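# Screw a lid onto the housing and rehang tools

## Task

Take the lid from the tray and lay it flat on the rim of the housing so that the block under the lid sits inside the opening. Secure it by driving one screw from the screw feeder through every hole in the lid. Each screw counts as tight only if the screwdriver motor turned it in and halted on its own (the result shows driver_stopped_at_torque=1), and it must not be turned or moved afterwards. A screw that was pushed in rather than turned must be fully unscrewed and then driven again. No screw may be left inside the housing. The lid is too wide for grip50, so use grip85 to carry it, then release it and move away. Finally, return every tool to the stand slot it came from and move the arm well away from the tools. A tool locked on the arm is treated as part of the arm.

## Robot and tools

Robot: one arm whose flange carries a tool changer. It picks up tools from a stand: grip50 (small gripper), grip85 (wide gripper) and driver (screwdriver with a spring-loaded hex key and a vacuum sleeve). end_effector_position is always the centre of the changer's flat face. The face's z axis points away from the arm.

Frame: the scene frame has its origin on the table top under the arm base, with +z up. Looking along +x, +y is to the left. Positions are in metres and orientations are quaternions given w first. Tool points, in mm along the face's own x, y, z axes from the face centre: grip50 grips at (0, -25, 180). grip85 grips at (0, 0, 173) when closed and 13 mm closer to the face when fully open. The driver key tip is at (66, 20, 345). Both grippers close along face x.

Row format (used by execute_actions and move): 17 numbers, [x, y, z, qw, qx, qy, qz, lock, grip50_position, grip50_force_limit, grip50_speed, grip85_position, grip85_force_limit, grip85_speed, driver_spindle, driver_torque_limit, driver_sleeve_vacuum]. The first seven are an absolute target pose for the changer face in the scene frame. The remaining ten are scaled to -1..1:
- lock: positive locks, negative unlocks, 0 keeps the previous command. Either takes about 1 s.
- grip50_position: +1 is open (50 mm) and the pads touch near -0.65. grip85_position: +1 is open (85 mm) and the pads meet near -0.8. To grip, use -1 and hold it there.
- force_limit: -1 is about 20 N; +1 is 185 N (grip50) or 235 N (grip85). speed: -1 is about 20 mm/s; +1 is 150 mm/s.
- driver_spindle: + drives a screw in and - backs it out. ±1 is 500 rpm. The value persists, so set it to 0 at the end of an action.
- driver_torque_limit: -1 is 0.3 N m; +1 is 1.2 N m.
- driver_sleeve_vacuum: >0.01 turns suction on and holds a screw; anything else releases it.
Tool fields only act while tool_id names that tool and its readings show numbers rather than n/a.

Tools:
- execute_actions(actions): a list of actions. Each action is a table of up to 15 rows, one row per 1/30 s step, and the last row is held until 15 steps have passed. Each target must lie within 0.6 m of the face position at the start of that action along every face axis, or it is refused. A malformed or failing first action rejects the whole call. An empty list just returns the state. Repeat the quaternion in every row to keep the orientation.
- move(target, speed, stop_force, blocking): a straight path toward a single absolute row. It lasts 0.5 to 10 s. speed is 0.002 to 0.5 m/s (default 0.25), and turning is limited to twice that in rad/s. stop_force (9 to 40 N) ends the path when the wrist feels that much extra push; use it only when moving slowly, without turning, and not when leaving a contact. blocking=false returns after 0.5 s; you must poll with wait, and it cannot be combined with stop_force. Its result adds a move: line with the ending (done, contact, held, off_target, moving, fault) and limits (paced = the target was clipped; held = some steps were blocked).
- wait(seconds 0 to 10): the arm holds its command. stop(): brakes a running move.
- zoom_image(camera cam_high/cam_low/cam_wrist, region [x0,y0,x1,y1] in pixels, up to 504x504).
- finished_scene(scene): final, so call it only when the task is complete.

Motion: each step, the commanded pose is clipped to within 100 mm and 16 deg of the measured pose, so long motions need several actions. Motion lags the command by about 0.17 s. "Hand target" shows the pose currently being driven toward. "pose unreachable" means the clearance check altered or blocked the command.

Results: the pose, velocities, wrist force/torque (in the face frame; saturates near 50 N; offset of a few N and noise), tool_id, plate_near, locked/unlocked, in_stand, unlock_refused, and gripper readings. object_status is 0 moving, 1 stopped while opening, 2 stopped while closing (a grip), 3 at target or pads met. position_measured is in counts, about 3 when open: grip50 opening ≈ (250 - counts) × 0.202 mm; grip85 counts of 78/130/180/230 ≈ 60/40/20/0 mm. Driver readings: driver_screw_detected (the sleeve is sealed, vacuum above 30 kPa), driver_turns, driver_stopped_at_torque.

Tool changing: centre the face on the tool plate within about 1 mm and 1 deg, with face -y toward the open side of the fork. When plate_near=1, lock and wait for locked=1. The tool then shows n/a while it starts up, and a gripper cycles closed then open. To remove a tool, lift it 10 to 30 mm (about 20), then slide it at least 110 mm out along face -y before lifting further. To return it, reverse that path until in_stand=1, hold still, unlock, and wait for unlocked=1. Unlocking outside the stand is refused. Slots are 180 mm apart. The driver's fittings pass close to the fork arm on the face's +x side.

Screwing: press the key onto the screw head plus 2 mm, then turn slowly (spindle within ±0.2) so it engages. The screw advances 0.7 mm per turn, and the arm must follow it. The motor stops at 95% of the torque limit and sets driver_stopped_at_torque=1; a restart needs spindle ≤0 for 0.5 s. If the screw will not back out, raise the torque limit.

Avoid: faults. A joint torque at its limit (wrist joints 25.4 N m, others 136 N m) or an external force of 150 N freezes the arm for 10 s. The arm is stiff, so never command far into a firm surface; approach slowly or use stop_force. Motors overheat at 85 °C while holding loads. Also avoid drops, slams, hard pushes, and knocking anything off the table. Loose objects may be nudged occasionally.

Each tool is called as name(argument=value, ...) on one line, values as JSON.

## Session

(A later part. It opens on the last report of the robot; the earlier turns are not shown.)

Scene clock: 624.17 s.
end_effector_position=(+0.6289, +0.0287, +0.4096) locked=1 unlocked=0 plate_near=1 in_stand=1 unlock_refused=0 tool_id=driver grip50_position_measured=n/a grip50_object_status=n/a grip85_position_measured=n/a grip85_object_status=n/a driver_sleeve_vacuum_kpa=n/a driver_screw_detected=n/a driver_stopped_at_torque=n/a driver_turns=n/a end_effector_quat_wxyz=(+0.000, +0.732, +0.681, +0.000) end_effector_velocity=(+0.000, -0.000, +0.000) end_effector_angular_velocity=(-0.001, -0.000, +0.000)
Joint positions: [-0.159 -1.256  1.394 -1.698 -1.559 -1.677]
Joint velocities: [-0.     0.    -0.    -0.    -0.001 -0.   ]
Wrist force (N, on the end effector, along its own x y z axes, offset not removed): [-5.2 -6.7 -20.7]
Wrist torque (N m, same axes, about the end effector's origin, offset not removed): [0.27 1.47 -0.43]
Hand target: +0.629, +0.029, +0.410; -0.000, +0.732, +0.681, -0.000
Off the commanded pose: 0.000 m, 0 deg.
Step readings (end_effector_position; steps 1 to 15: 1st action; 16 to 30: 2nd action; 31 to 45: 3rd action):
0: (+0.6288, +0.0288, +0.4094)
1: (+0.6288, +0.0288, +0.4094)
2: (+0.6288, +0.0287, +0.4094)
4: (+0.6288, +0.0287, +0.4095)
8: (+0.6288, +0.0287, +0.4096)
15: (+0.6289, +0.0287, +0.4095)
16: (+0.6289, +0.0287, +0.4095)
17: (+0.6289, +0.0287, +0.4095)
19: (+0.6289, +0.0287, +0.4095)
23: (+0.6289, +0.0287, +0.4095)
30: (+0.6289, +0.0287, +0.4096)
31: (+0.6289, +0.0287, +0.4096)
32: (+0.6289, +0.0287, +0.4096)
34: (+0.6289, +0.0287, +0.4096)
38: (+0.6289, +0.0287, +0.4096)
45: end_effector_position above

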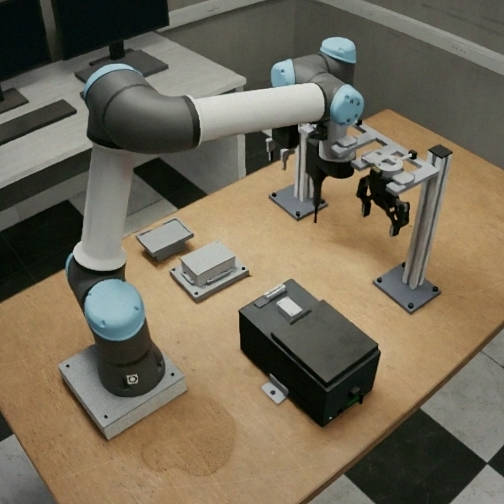

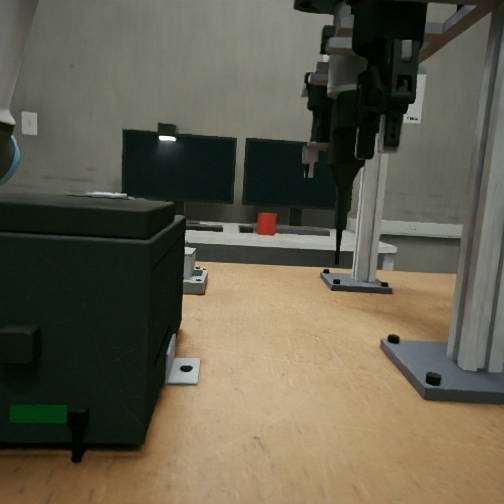

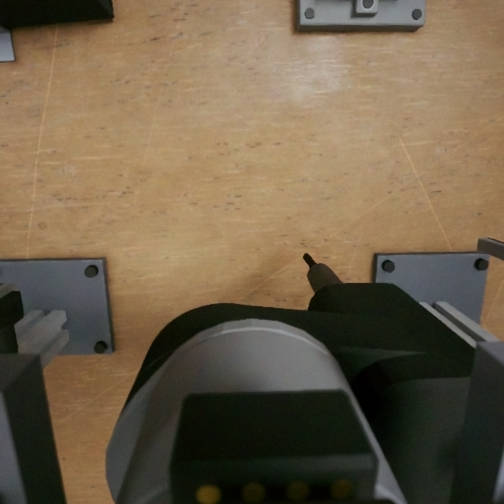

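move(target=[0.62887, 0.02874, 0.4295, 0.0, 0.73195, 0.68136, 0.0, 0, 1, 0, 0, 1, 0, 0, 0, 0, 0], speed=0.05)

move(target=[0.50918, 0.03732, 0.4295, 0.0, 0.73195, 0.68136, 0.0, 0, 1, 0, 0, 1, 0, 0, 0, 0, 0], speed=0.12)

zoom_image(camera="cam_wrist", region=[280, 230, 360, 300])

Scene clock: 630.23 s.
end_effector_position=(+0.6289, +0.0288, +0.4293) locked=1 unlocked=0 plate_near=1 in_stand=0 unlock_refused=0 tool_id=driver grip50_position_measured=n/a grip50_object_status=n/a grip85_position_measured=n/a grip85_object_status=n/a driver_sleeve_vacuum_kpa=0 driver_screw_detected=0 driver_stopped_at_torque=0 driver_turns=0.00 end_effector_quat_wxyz=(-0.000, +0.732, +0.681, -0.000) end_effector_velocity=(+0.000, +0.000, +0.002) end_effector_angular_velocity=(+0.000, -0.000, +0.001)
Joint positions: [-0.16  -1.261  1.35  -1.649 -1.559 -1.678]
Joint velocities: [ 0.    -0.    -0.004  0.004  0.    -0.001]
Wrist force (N, on the end effector, along its own x y z axes, offset not removed): [2.8 -1.6 2.4]
Wrist torque (N m, same axes, about the end effector's origin, offset not removed): [-0.12 -0.26 -0.06]
Hand target: +0.629, +0.029, +0.429; +0.000, +0.732, +0.681, +0.000
Off the commanded pose: 0.000 m, 0 deg.
move: done

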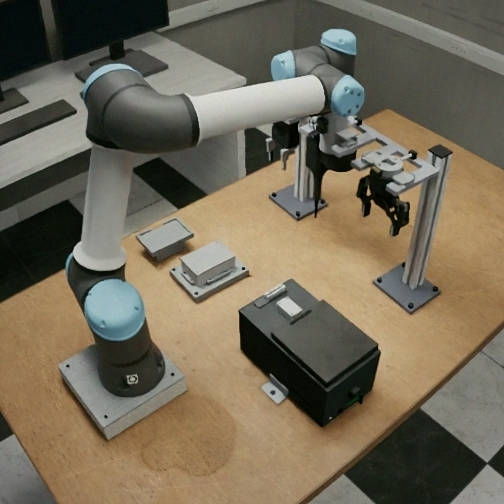

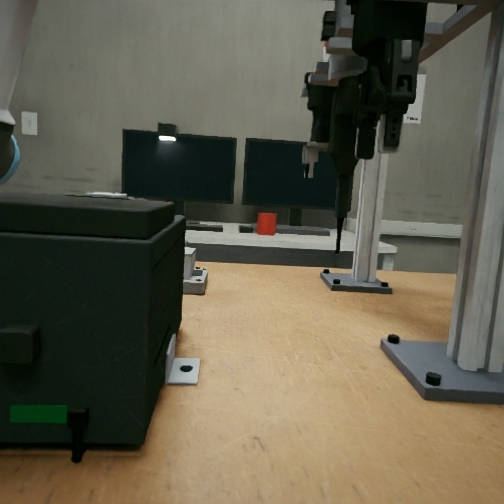

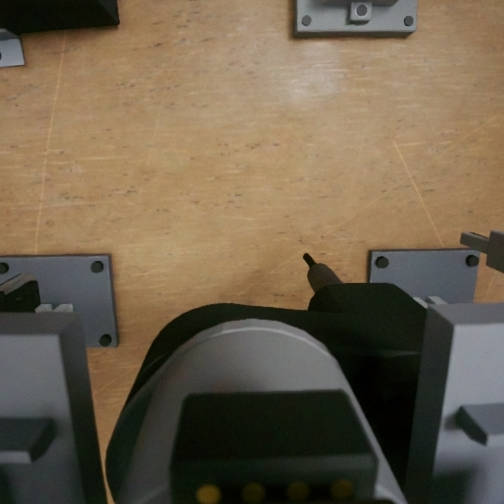

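Scene clock: 631.73 s.
end_effector_position=(+0.5093, +0.0371, +0.4297) locked=1 unlocked=0 plate_near=1 in_stand=0 unlock_refused=0 tool_id=driver grip50_position_measured=n/a grip50_object_status=n/a grip85_position_measured=n/a grip85_object_status=n/a driver_sleeve_vacuum_kpa=0 driver_screw_detected=0 driver_stopped_at_torque=0 driver_turns=0.00 end_effector_quat_wxyz=(+0.000, +0.732, +0.681, -0.000) end_effector_velocity=(-0.002, -0.000, -0.000) end_effector_angular_velocity=(+0.001, +0.000, -0.001)
Joint positions: [-0.186 -1.549  1.686 -1.696 -1.559 -1.703]
Joint velocities: [-0.001 -0.004  0.004  0.     0.001 -0.   ]
Wrist force (N, on the end effector, along its own x y z axes, offset not removed): [1.7 -2.7 3.4]
Wrist torque (N m, same axes, about the end effector's origin, offset not removed): [0.17 -0.22 0.09]
Hand target: +0.509, +0.037, +0.430; -0.000, +0.732, +0.681, +0.000
Off the commanded pose: 0.000 m, 0 deg.
move: done

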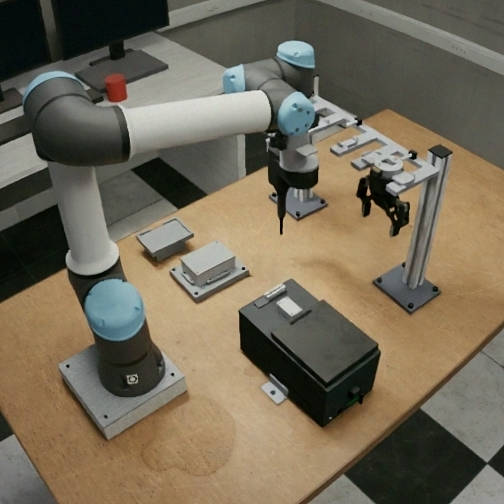

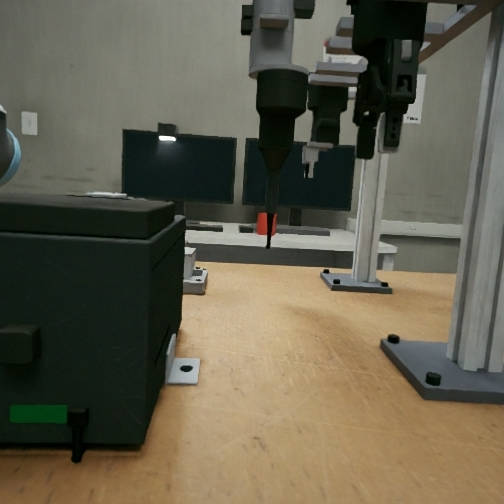

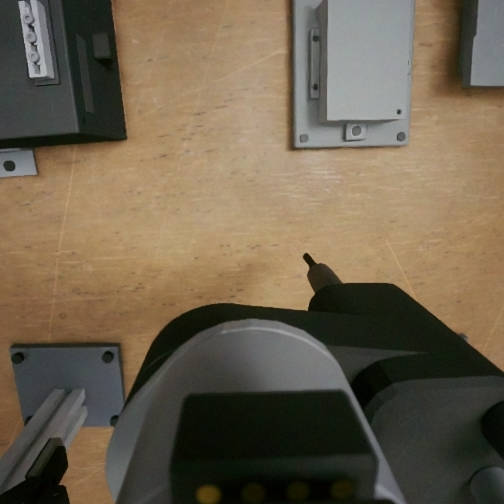

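Region (280, 230, 360, 300) of cam_wrist's 504x504 image, scaled by 6.300, with more detail than that image has; it fills the top 441 rows of this view, and the rest is white.

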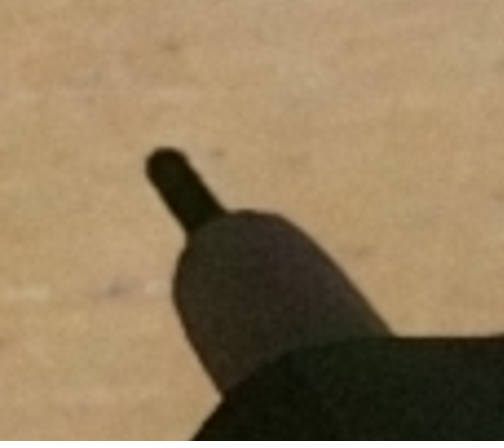

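move(target=[0.47, 0.0, 0.53, 0.0, 0.7071, 0.7071, 0.0, 0, 1, 0, 0, 1, 0, 0, 0, 0, 0], speed=0.25)

move(target=[0.345, -0.175, 0.53, 0.0, 0.7071, 0.7071, 0.0, 0, 1, 0, 0, 1, 0, 0, 0, 0, 0], speed=0.25)

wait(seconds=0.3)

zoom_image(camera="cam_wrist", region=[250, 170, 370, 290])

Scene clock: 661.30 s.
end_effector_position=(+0.4703, -0.0001, +0.5299) locked=1 unlocked=0 plate_near=1 in_stand=0 unlock_refused=0 tool_id=driver grip50_position_measured=n/a grip50_object_status=n/a grip85_position_measured=n/a grip85_object_status=n/a driver_sleeve_vacuum_kpa=0 driver_screw_detected=0 driver_stopped_at_torque=0 driver_turns=0.00 end_effector_quat_wxyz=(+0.000, +0.707, +0.707, +0.000) end_effector_velocity=(-0.001, -0.001, +0.002) end_effector_angular_velocity=(-0.000, +0.001, +0.001)
Joint positions: [-0.284 -1.646  1.524 -1.436 -1.56  -1.873]
Joint velocities: [-0.001 -0.    -0.004  0.005 -0.    -0.003]
Wrist force (N, on the end effector, along its own x y z axes, offset not removed): [2.3 -5.5 0.6]
Wrist torque (N m, same axes, about the end effector's origin, offset not removed): [-0.24 -0.02 0.11]
Hand target: +0.470, -0.000, +0.530; -0.000, +0.707, +0.707, +0.000
Off the commanded pose: 0.000 m, 0 deg.
move: done

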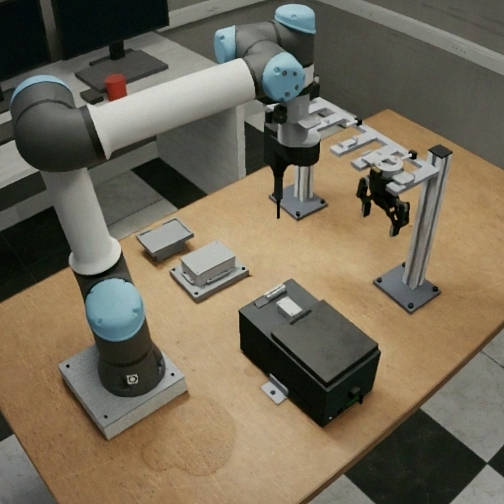

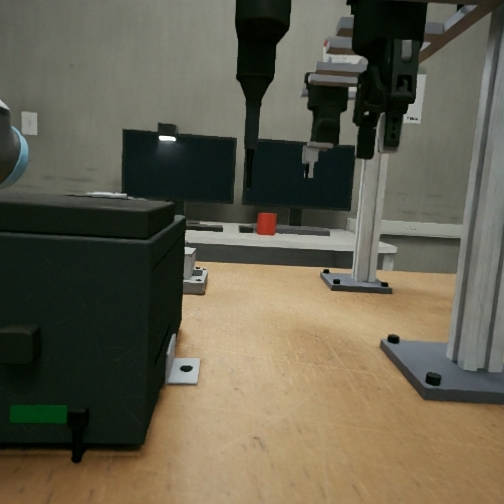

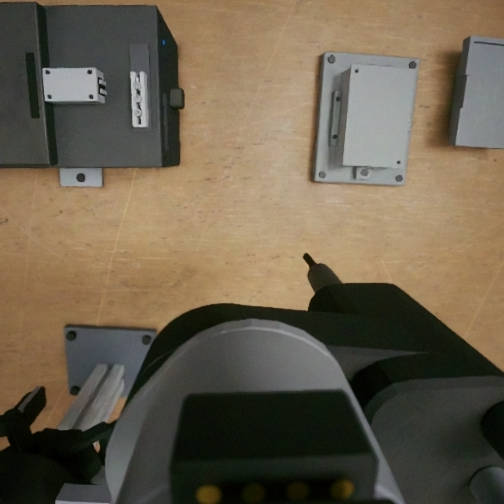

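Scene clock: 662.77 s.
end_effector_position=(+0.3453, -0.1753, +0.5301) locked=1 unlocked=0 plate_near=1 in_stand=0 unlock_refused=0 tool_id=driver grip50_position_measured=n/a grip50_object_status=n/a grip85_position_measured=n/a grip85_object_status=n/a driver_sleeve_vacuum_kpa=0 driver_screw_detected=0 driver_stopped_at_torque=0 driver_turns=0.00 end_effector_quat_wxyz=(+0.000, +0.707, +0.707, +0.001) end_effector_velocity=(-0.001, -0.001, -0.000) end_effector_angular_velocity=(+0.000, -0.000, +0.000)
Joint positions: [-0.808 -1.842  1.685 -1.398 -1.567 -2.397]
Joint velocities: [-0.004 -0.     0.     0.     0.    -0.004]
Wrist force (N, on the end effector, along its own x y z axes, offset not removed): [2.9 -3.2 2.4]
Wrist torque (N m, same axes, about the end effector's origin, offset not removed): [-0.10 -0.05 0.02]
Hand target: +0.345, -0.175, +0.530; +0.000, +0.707, +0.707, +0.001
Off the commanded pose: 0.000 m, 0 deg.
move: done

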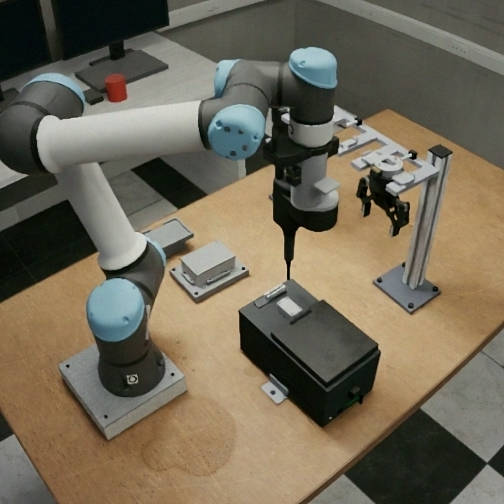

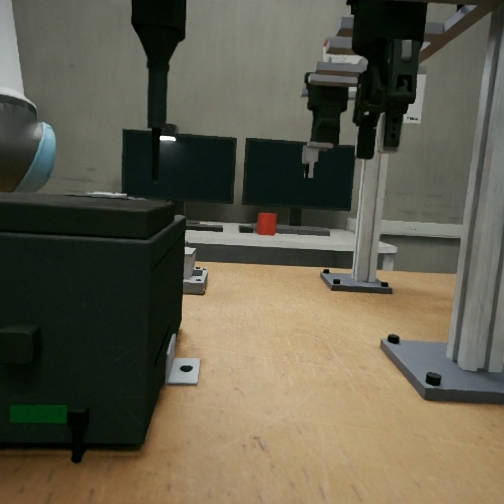

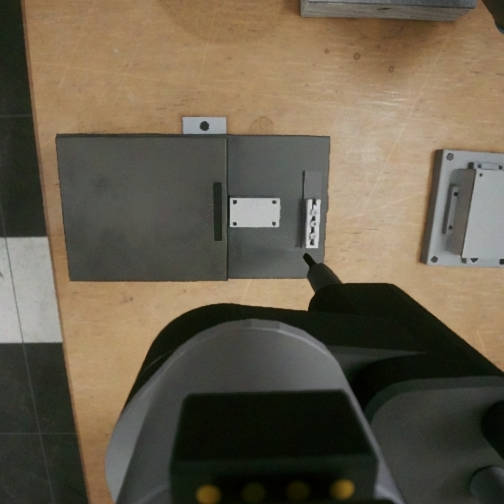

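Scene clock: 663.07 s.
end_effector_position=(+0.3452, -0.1754, +0.5301) locked=1 unlocked=0 plate_near=1 in_stand=0 unlock_refused=0 tool_id=driver grip50_position_measured=n/a grip50_object_status=n/a grip85_position_measured=n/a grip85_object_status=n/a driver_sleeve_vacuum_kpa=0 driver_screw_detected=0 driver_stopped_at_torque=0 driver_turns=0.00 end_effector_quat_wxyz=(+0.000, +0.707, +0.707, +0.001) end_effector_velocity=(+0.000, +0.000, -0.000) end_effector_angular_velocity=(-0.000, +0.001, +0.000)
Joint positions: [-0.808 -1.842  1.685 -1.398 -1.567 -2.398]
Joint velocities: [ 0.001  0.     0.    -0.    -0.001  0.   ]
Wrist force (N, on the end effector, along its own x y z axes, offset not removed): [2.7 -1.0 4.6]
Wrist torque (N m, same axes, about the end effector's origin, offset not removed): [-0.02 -0.20 0.09]
Hand target: +0.345, -0.175, +0.530; +0.000, +0.707, +0.707, +0.001
Off the commanded pose: 0.000 m, 0 deg.
wait: 0.30 s; at rest by 0.17 s

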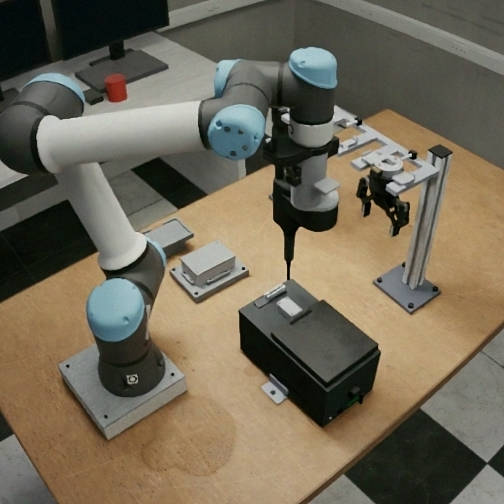

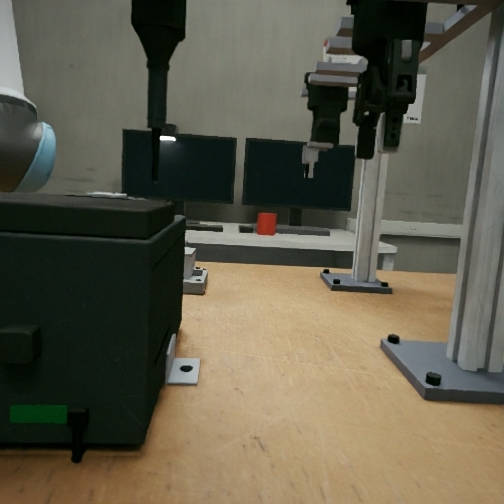

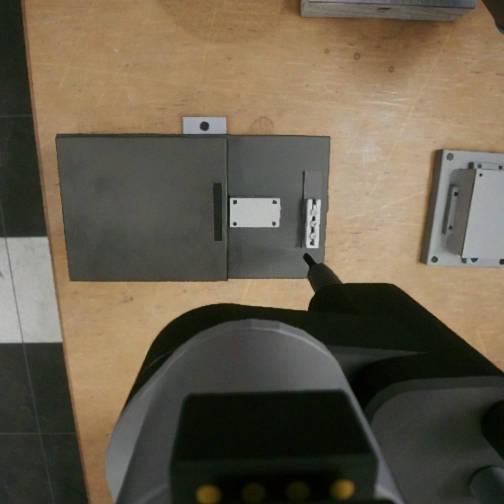

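Region (250, 170, 370, 290) of cam_wrist's 504x504 image, scaled by 4.200, with more detail than that image has.

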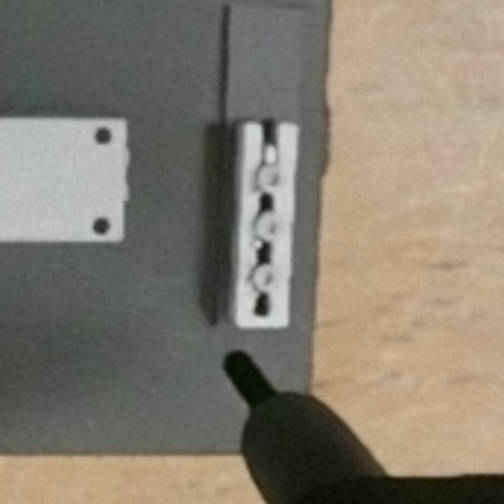

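execute_actions(actions=[])

Scene clock: 678.73 s.
end_effector_position=(+0.3452, -0.1754, +0.5301) locked=1 unlocked=0 plate_near=1 in_stand=0 unlock_refused=0 tool_id=driver grip50_position_measured=n/a grip50_object_status=n/a grip85_position_measured=n/a grip85_object_status=n/a driver_sleeve_vacuum_kpa=0 driver_screw_detected=0 driver_stopped_at_torque=0 driver_turns=0.00 end_effector_quat_wxyz=(+0.000, +0.707, +0.707, +0.001) end_effector_velocity=(+0.000, +0.000, -0.000) end_effector_angular_velocity=(+0.000, -0.001, +0.001)
Joint positions: [-0.808 -1.842  1.685 -1.398 -1.567 -2.398]
Joint velocities: [ 0.    -0.     0.    -0.     0.001 -0.001]
Wrist force (N, on the end effector, along its own x y z axes, offset not removed): [0.9 -0.5 -2.7]
Wrist torque (N m, same axes, about the end effector's origin, offset not removed): [-0.03 0.06 0.00]
Hand target: +0.345, -0.175, +0.530; +0.000, +0.707, +0.707, +0.001
Off the commanded pose: 0.000 m, 0 deg.

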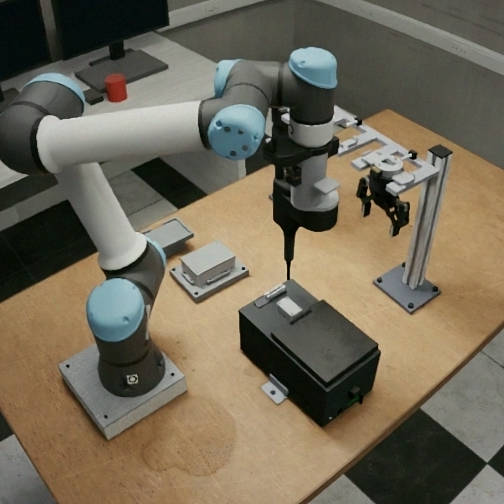

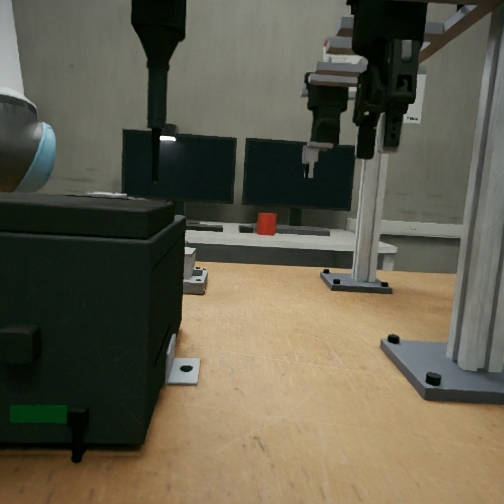

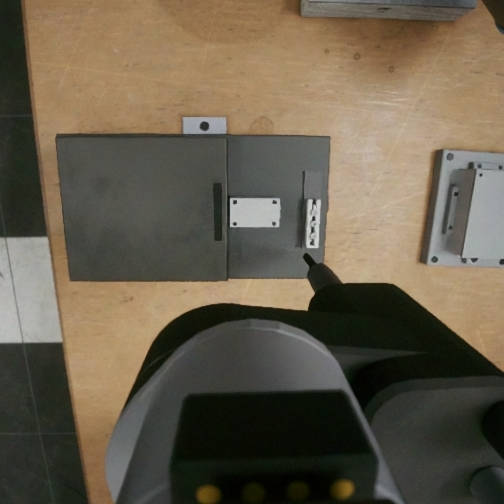

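zoom_image(camera="cam_wrist", region=[270, 170, 370, 270])

Region (270, 170, 370, 270) of cam_wrist's 504x504 image, scaled by 5.040, with more detail than that image has.

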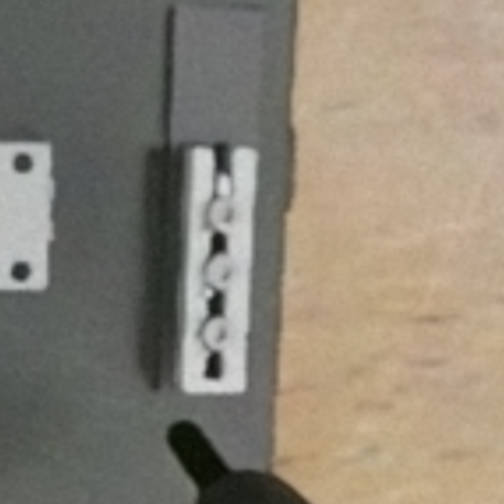

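move(target=[0.329, -0.164, 0.520, 0, 0.7071, 0.7071, 0, 0, 0, 0, 0, 0, 0, 0, 0, 0, 0], speed=0.03)

zoom_image(camera="cam_wrist", region=[260, 190, 360, 290])

Scene clock: 693.40 s.
end_effector_position=(+0.3291, -0.1641, +0.5201) locked=1 unlocked=0 plate_near=1 in_stand=0 unlock_refused=0 tool_id=driver grip50_position_measured=n/a grip50_object_status=n/a grip85_position_measured=n/a grip85_object_status=n/a driver_sleeve_vacuum_kpa=0 driver_screw_detected=0 driver_stopped_at_torque=0 driver_turns=0.00 end_effector_quat_wxyz=(+0.000, +0.707, +0.707, +0.000) end_effector_velocity=(-0.001, +0.001, -0.000) end_effector_angular_velocity=(-0.000, -0.001, +0.000)
Joint positions: [-0.819 -1.894  1.746 -1.406 -1.568 -2.409]
Joint velocities: [-0.001 -0.004  0.004 -0.     0.    -0.002]
Wrist force (N, on the end effector, along its own x y z axes, offset not removed): [-1.0 -2.4 -0.7]
Wrist torque (N m, same axes, about the end effector's origin, offset not removed): [0.17 0.02 0.09]
Hand target: +0.329, -0.164, +0.520; +0.000, +0.707, +0.707, +0.000
Off the commanded pose: 0.000 m, 0 deg.
move: done

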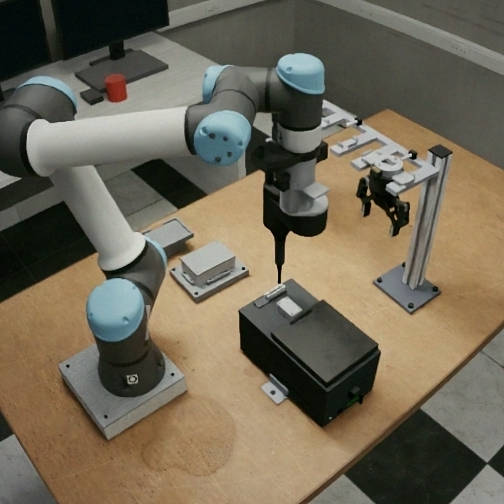

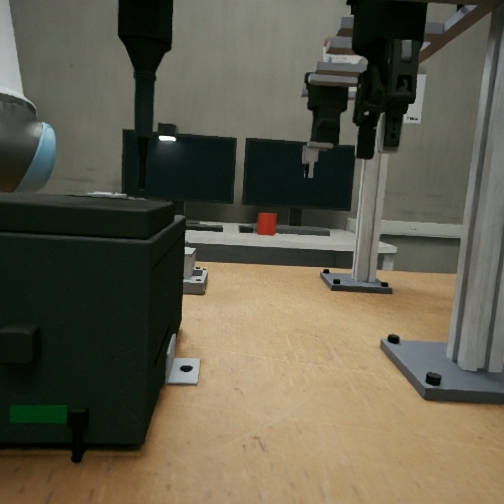

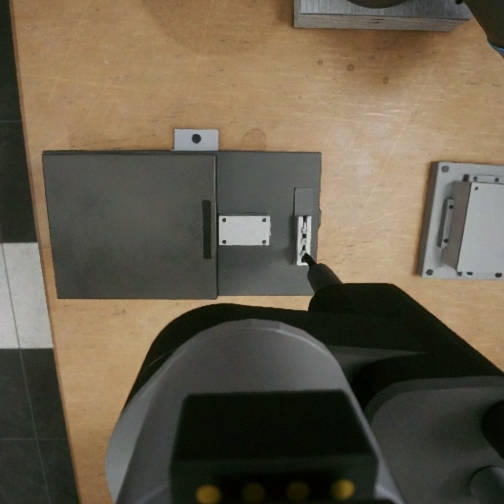

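Region (260, 190, 360, 290) of cam_wrist's 504x504 image, scaled by 5.040, with more detail than that image has.

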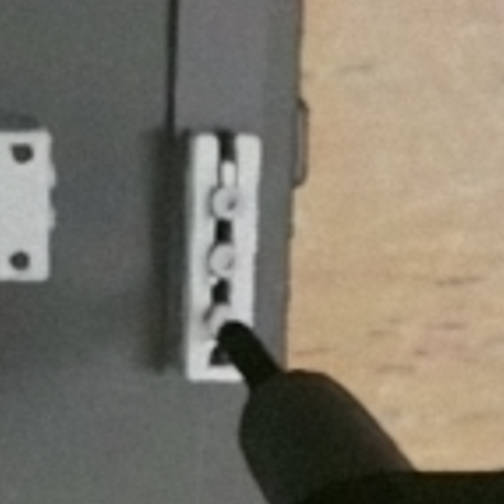

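move(target=[0.330, -0.1647, 0.512, 0, 0.7071, 0.7071, 0, 0, 0, 0, 0, 0, 0, 0, 0, 0, 0], speed=0.01, stop_force=9)

zoom_image(camera="cam_wrist", region=[270, 200, 340, 270])

Scene clock: 746.47 s.
end_effector_position=(+0.3299, -0.1646, +0.5122) locked=1 unlocked=0 plate_near=1 in_stand=0 unlock_refused=0 tool_id=driver grip50_position_measured=n/a grip50_object_status=n/a grip85_position_measured=n/a grip85_object_status=n/a driver_sleeve_vacuum_kpa=0 driver_screw_detected=0 driver_stopped_at_torque=0 driver_turns=0.00 end_effector_quat_wxyz=(+0.000, +0.707, +0.707, -0.000) end_effector_velocity=(+0.000, +0.000, -0.001) end_effector_angular_velocity=(-0.001, -0.001, +0.002)
Joint positions: [-0.819 -1.895  1.767 -1.426 -1.568 -2.408]
Joint velocities: [ 0.001 -0.     0.004 -0.005 -0.    -0.001]
Wrist force (N, on the end effector, along its own x y z axes, offset not removed): [2.3 -4.7 2.3]
Wrist torque (N m, same axes, about the end effector's origin, offset not removed): [-0.35 -0.30 0.03]
Hand target: +0.330, -0.165, +0.512; -0.000, +0.707, +0.707, -0.000
Off the commanded pose: 0.000 m, 0 deg.
move: done

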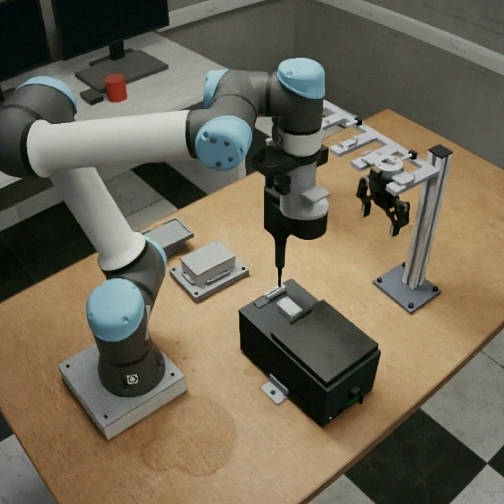

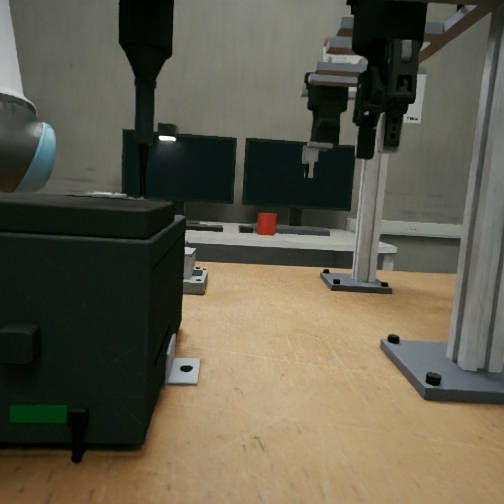

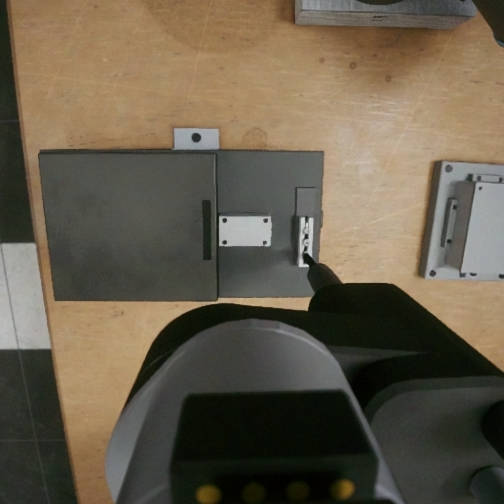

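Region (270, 200, 340, 270) of cam_wrist's 504x504 image, scaled by 7.200, with more detail than that image has.

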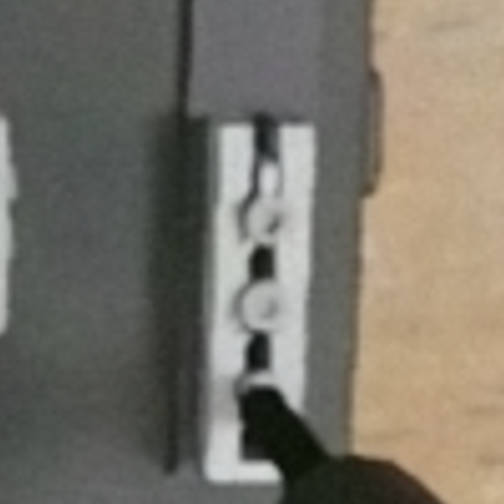

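move(target=[0.330, -0.1641, 0.507, 0, 0.7071, 0.7071, 0, 0, 0, 0, 0, 0, 0, 0, 0, 0, 1], speed=0.005, stop_force=9)

zoom_image(camera="cam_wrist", region=[270, 200, 340, 270])

Scene clock: 767.67 s.
end_effector_position=(+0.3300, -0.1641, +0.5071) locked=1 unlocked=0 plate_near=1 in_stand=0 unlock_refused=0 tool_id=driver grip50_position_measured=n/a grip50_object_status=n/a grip85_position_measured=n/a grip85_object_status=n/a driver_sleeve_vacuum_kpa=14 driver_screw_detected=0 driver_stopped_at_torque=0 driver_turns=0.00 end_effector_quat_wxyz=(+0.000, +0.707, +0.707, -0.000) end_effector_velocity=(+0.000, +0.000, -0.001) end_effector_angular_velocity=(+0.000, +0.000, +0.001)
Joint positions: [-0.817 -1.897  1.781 -1.438 -1.568 -2.407]
Joint velocities: [ 0.001 -0.     0.002 -0.001 -0.    -0.   ]
Wrist force (N, on the end effector, along its own x y z axes, offset not removed): [1.1 -2.4 -6.9]
Wrist torque (N m, same axes, about the end effector's origin, offset not removed): [0.02 -0.31 0.09]
Hand target: +0.330, -0.164, +0.507; -0.000, +0.707, +0.707, -0.000
Off the commanded pose: 0.000 m, 0 deg.
move: done

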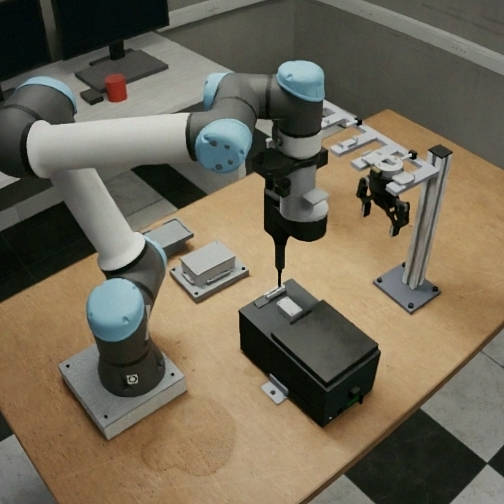

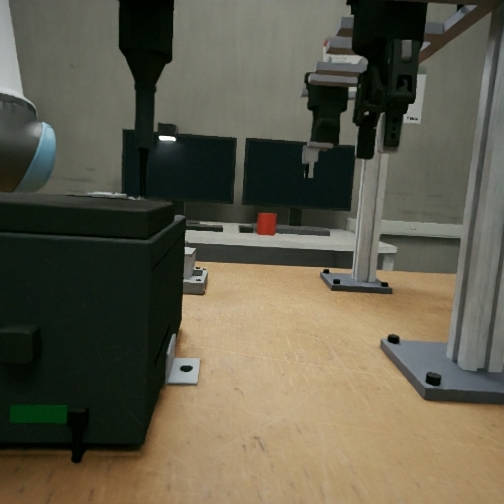

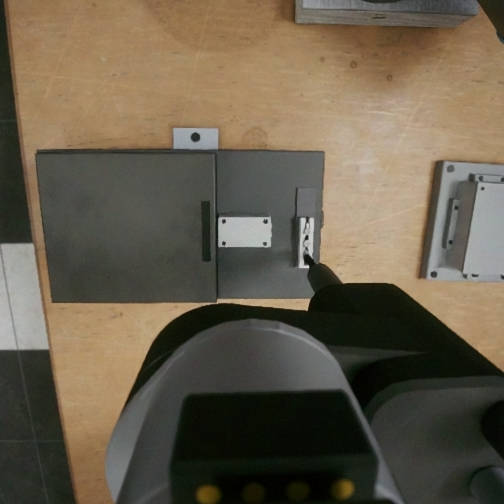

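Region (270, 200, 340, 270) of cam_wrist's 504x504 image, scaled by 7.200, with more detail than that image has.

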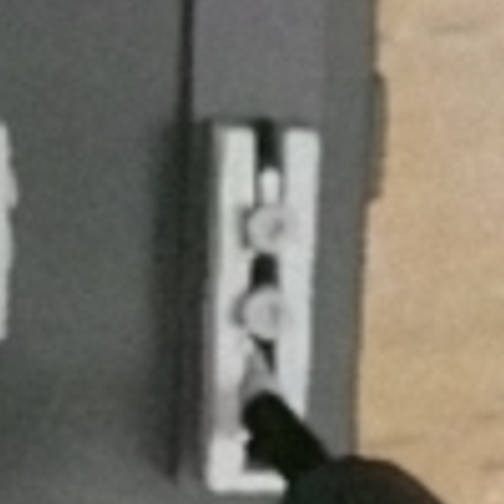

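zoom_image(camera="cam_wrist", region=[288, 236, 324, 272])

zoom_image(camera="cam_high", region=[245, 265, 305, 325])

Region (288, 236, 324, 272) of cam_wrist's 504x504 image, scaled by 14.000, with more detail than that image has.

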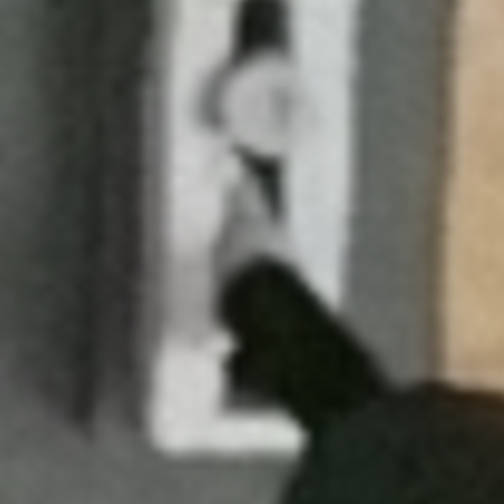

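Region (245, 265, 305, 325) of cam_high's 504x504 image, scaled by 8.400, with more detail than that image has.

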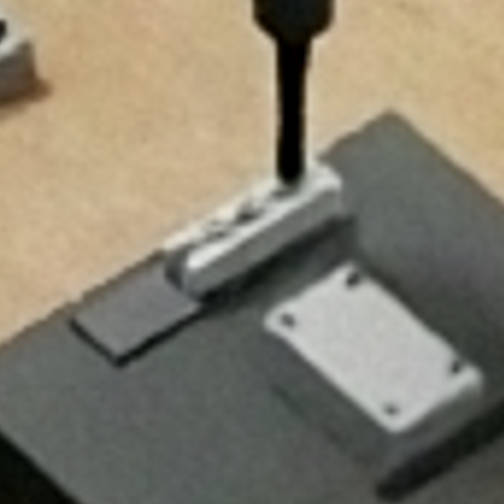

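move(target=[0.330, -0.1641, 0.516, 0, 0.7071, 0.7071, 0, 0, 0, 0, 0, 0, 0, 0, 0, 0, 0], speed=0.008)

zoom_image(camera="cam_wrist", region=[270, 200, 340, 270])

Scene clock: 787.33 s.
end_effector_position=(+0.3300, -0.1641, +0.5159) locked=1 unlocked=0 plate_near=1 in_stand=0 unlock_refused=0 tool_id=driver grip50_position_measured=n/a grip50_object_status=n/a grip85_position_measured=n/a grip85_object_status=n/a driver_sleeve_vacuum_kpa=0 driver_screw_detected=0 driver_stopped_at_torque=0 driver_turns=0.00 end_effector_quat_wxyz=(+0.000, +0.707, +0.707, +0.000) end_effector_velocity=(-0.000, +0.000, +0.001) end_effector_angular_velocity=(-0.001, +0.001, +0.001)
Joint positions: [-0.817 -1.894  1.757 -1.417 -1.568 -2.407]
Joint velocities: [ 0.     0.    -0.004  0.003 -0.001 -0.001]
Wrist force (N, on the end effector, along its own x y z axes, offset not removed): [0.4 1.0 0.5]
Wrist torque (N m, same axes, about the end effector's origin, offset not removed): [0.11 -0.12 0.28]
Hand target: +0.330, -0.164, +0.516; +0.000, +0.707, +0.707, +0.000
Off the commanded pose: 0.000 m, 0 deg.
move: done

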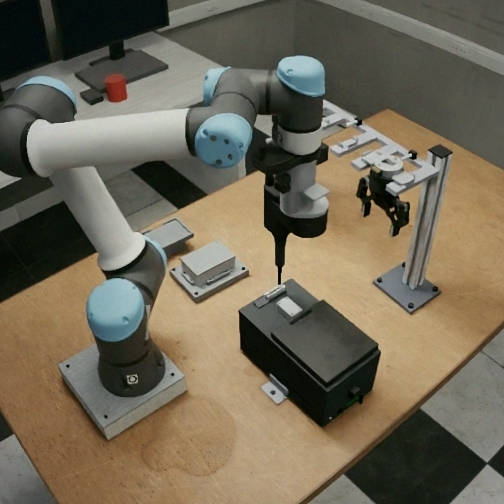

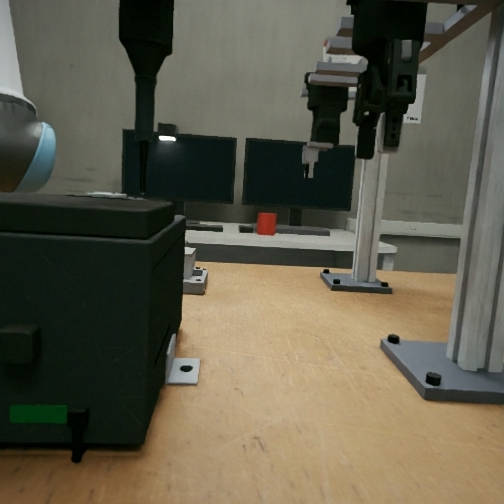

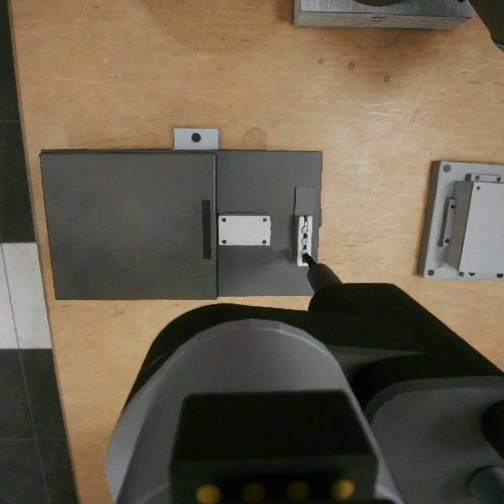

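Region (270, 200, 340, 270) of cam_wrist's 504x504 image, scaled by 7.200, with more detail than that image has.

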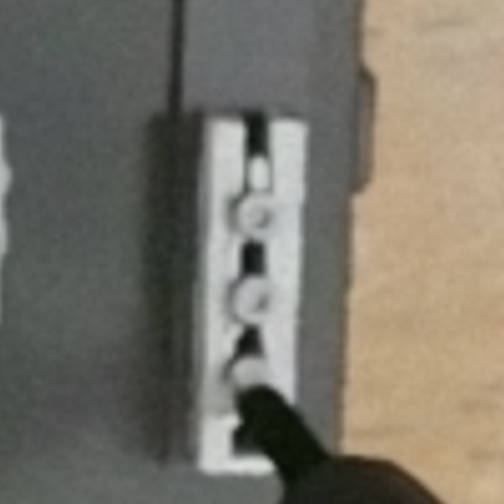

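zoom_image(camera="cam_wrist", region=[288, 236, 324, 272])

Region (288, 236, 324, 272) of cam_wrist's 504x504 image, scaled by 14.000, with more detail than that image has.

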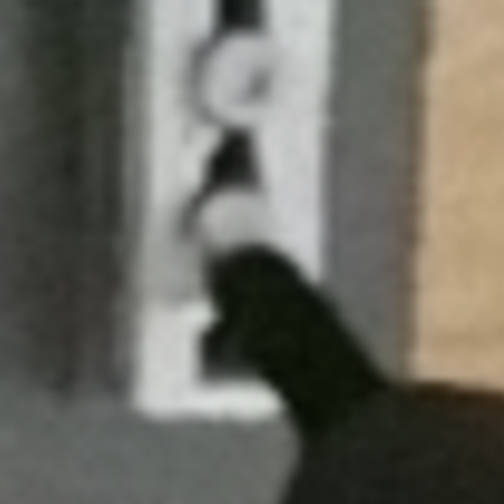

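zoom_image(camera="cam_low", region=[70, 140, 190, 220])

zoom_image(camera="cam_high", region=[255, 270, 295, 310])

Region (70, 140, 190, 220) of cam_low's 504x504 image, scaled by 4.200, with more detail than that image has.

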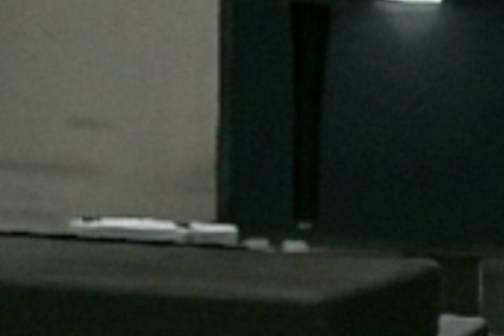

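Region (255, 270, 295, 310) of cam_high's 504x504 image, scaled by 12.600, with more detail than that image has.

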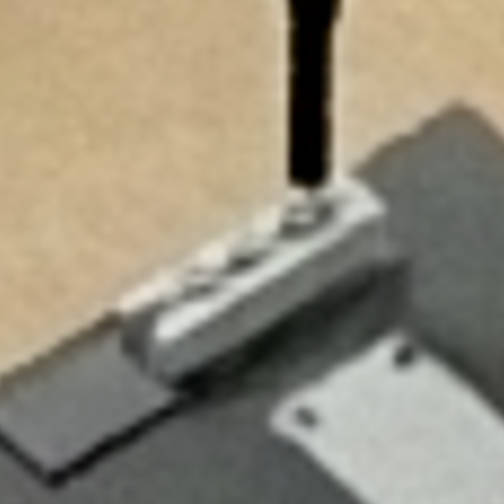

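zoom_image(camera="cam_low", region=[120, 176, 160, 206])

Region (120, 176, 160, 206) of cam_low's 504x504 image, scaled by 12.600, with more detail than that image has; it fills the top 378 rows of this view, and the rest is white.

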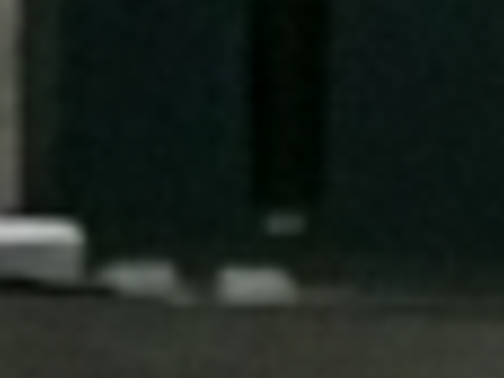

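move(target=[0.3276, -0.1644, 0.516, 0, 0.7071, 0.7071, 0, 0, 0, 0, 0, 0, 0, 0, 0, 0, 0], speed=0.005)

zoom_image(camera="cam_low", region=[120, 176, 160, 206])

zoom_image(camera="cam_wrist", region=[288, 236, 324, 272])

Scene clock: 865.07 s.
end_effector_position=(+0.3277, -0.1644, +0.5160) locked=1 unlocked=0 plate_near=1 in_stand=0 unlock_refused=0 tool_id=driver grip50_position_measured=n/a grip50_object_status=n/a grip85_position_measured=n/a grip85_object_status=n/a driver_sleeve_vacuum_kpa=0 driver_screw_detected=0 driver_stopped_at_torque=0 driver_turns=0.00 end_effector_quat_wxyz=(+0.000, +0.707, +0.707, +0.000) end_effector_velocity=(-0.001, +0.000, -0.000) end_effector_angular_velocity=(+0.001, +0.001, +0.001)
Joint positions: [-0.823 -1.899  1.759 -1.415 -1.568 -2.412]
Joint velocities: [-0.001 -0.002  0.001  0.001  0.    -0.003]
Wrist force (N, on the end effector, along its own x y z axes, offset not removed): [1.3 -0.2 0.9]
Wrist torque (N m, same axes, about the end effector's origin, offset not removed): [0.22 -0.06 0.05]
Hand target: +0.328, -0.164, +0.516; +0.000, +0.707, +0.707, +0.000
Off the commanded pose: 0.000 m, 0 deg.
move: done

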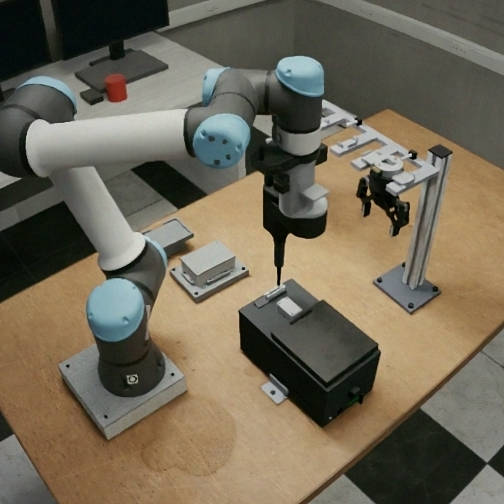

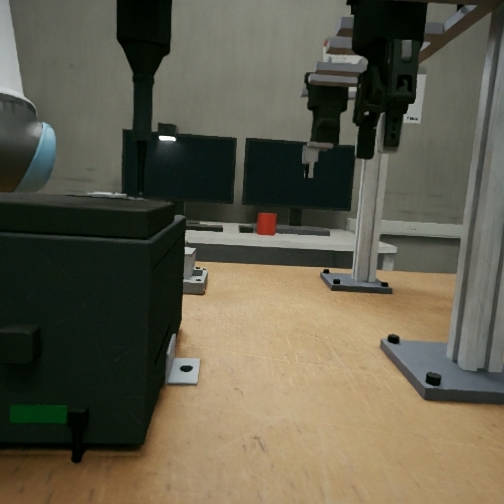

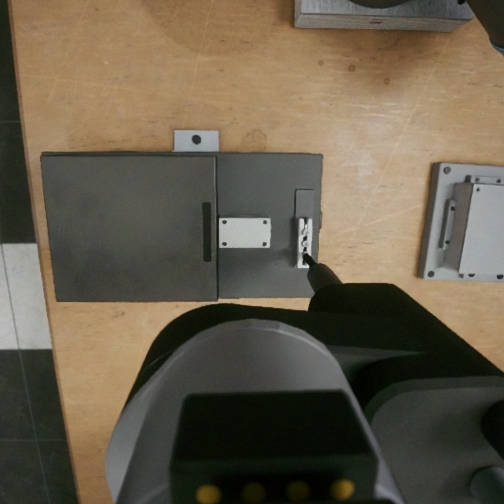

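Region (120, 176, 160, 206) of cam_low's 504x504 image, scaled by 12.600, with more detail than that image has; it fills the top 378 rows of this view, and the rest is white.

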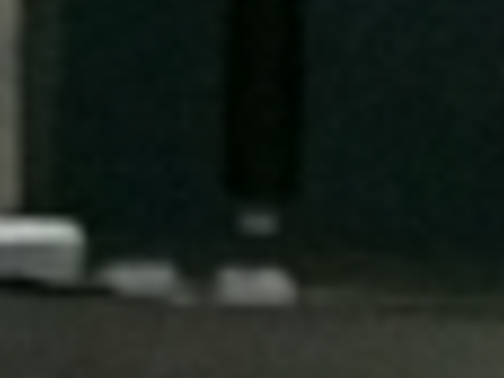

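Region (288, 236, 324, 272) of cam_wrist's 504x504 image, scaled by 14.000, with more detail than that image has.

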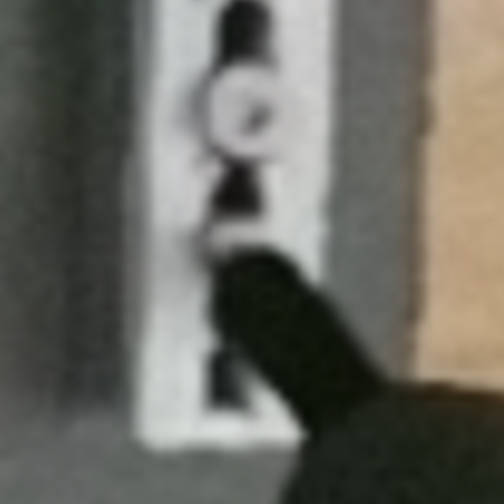

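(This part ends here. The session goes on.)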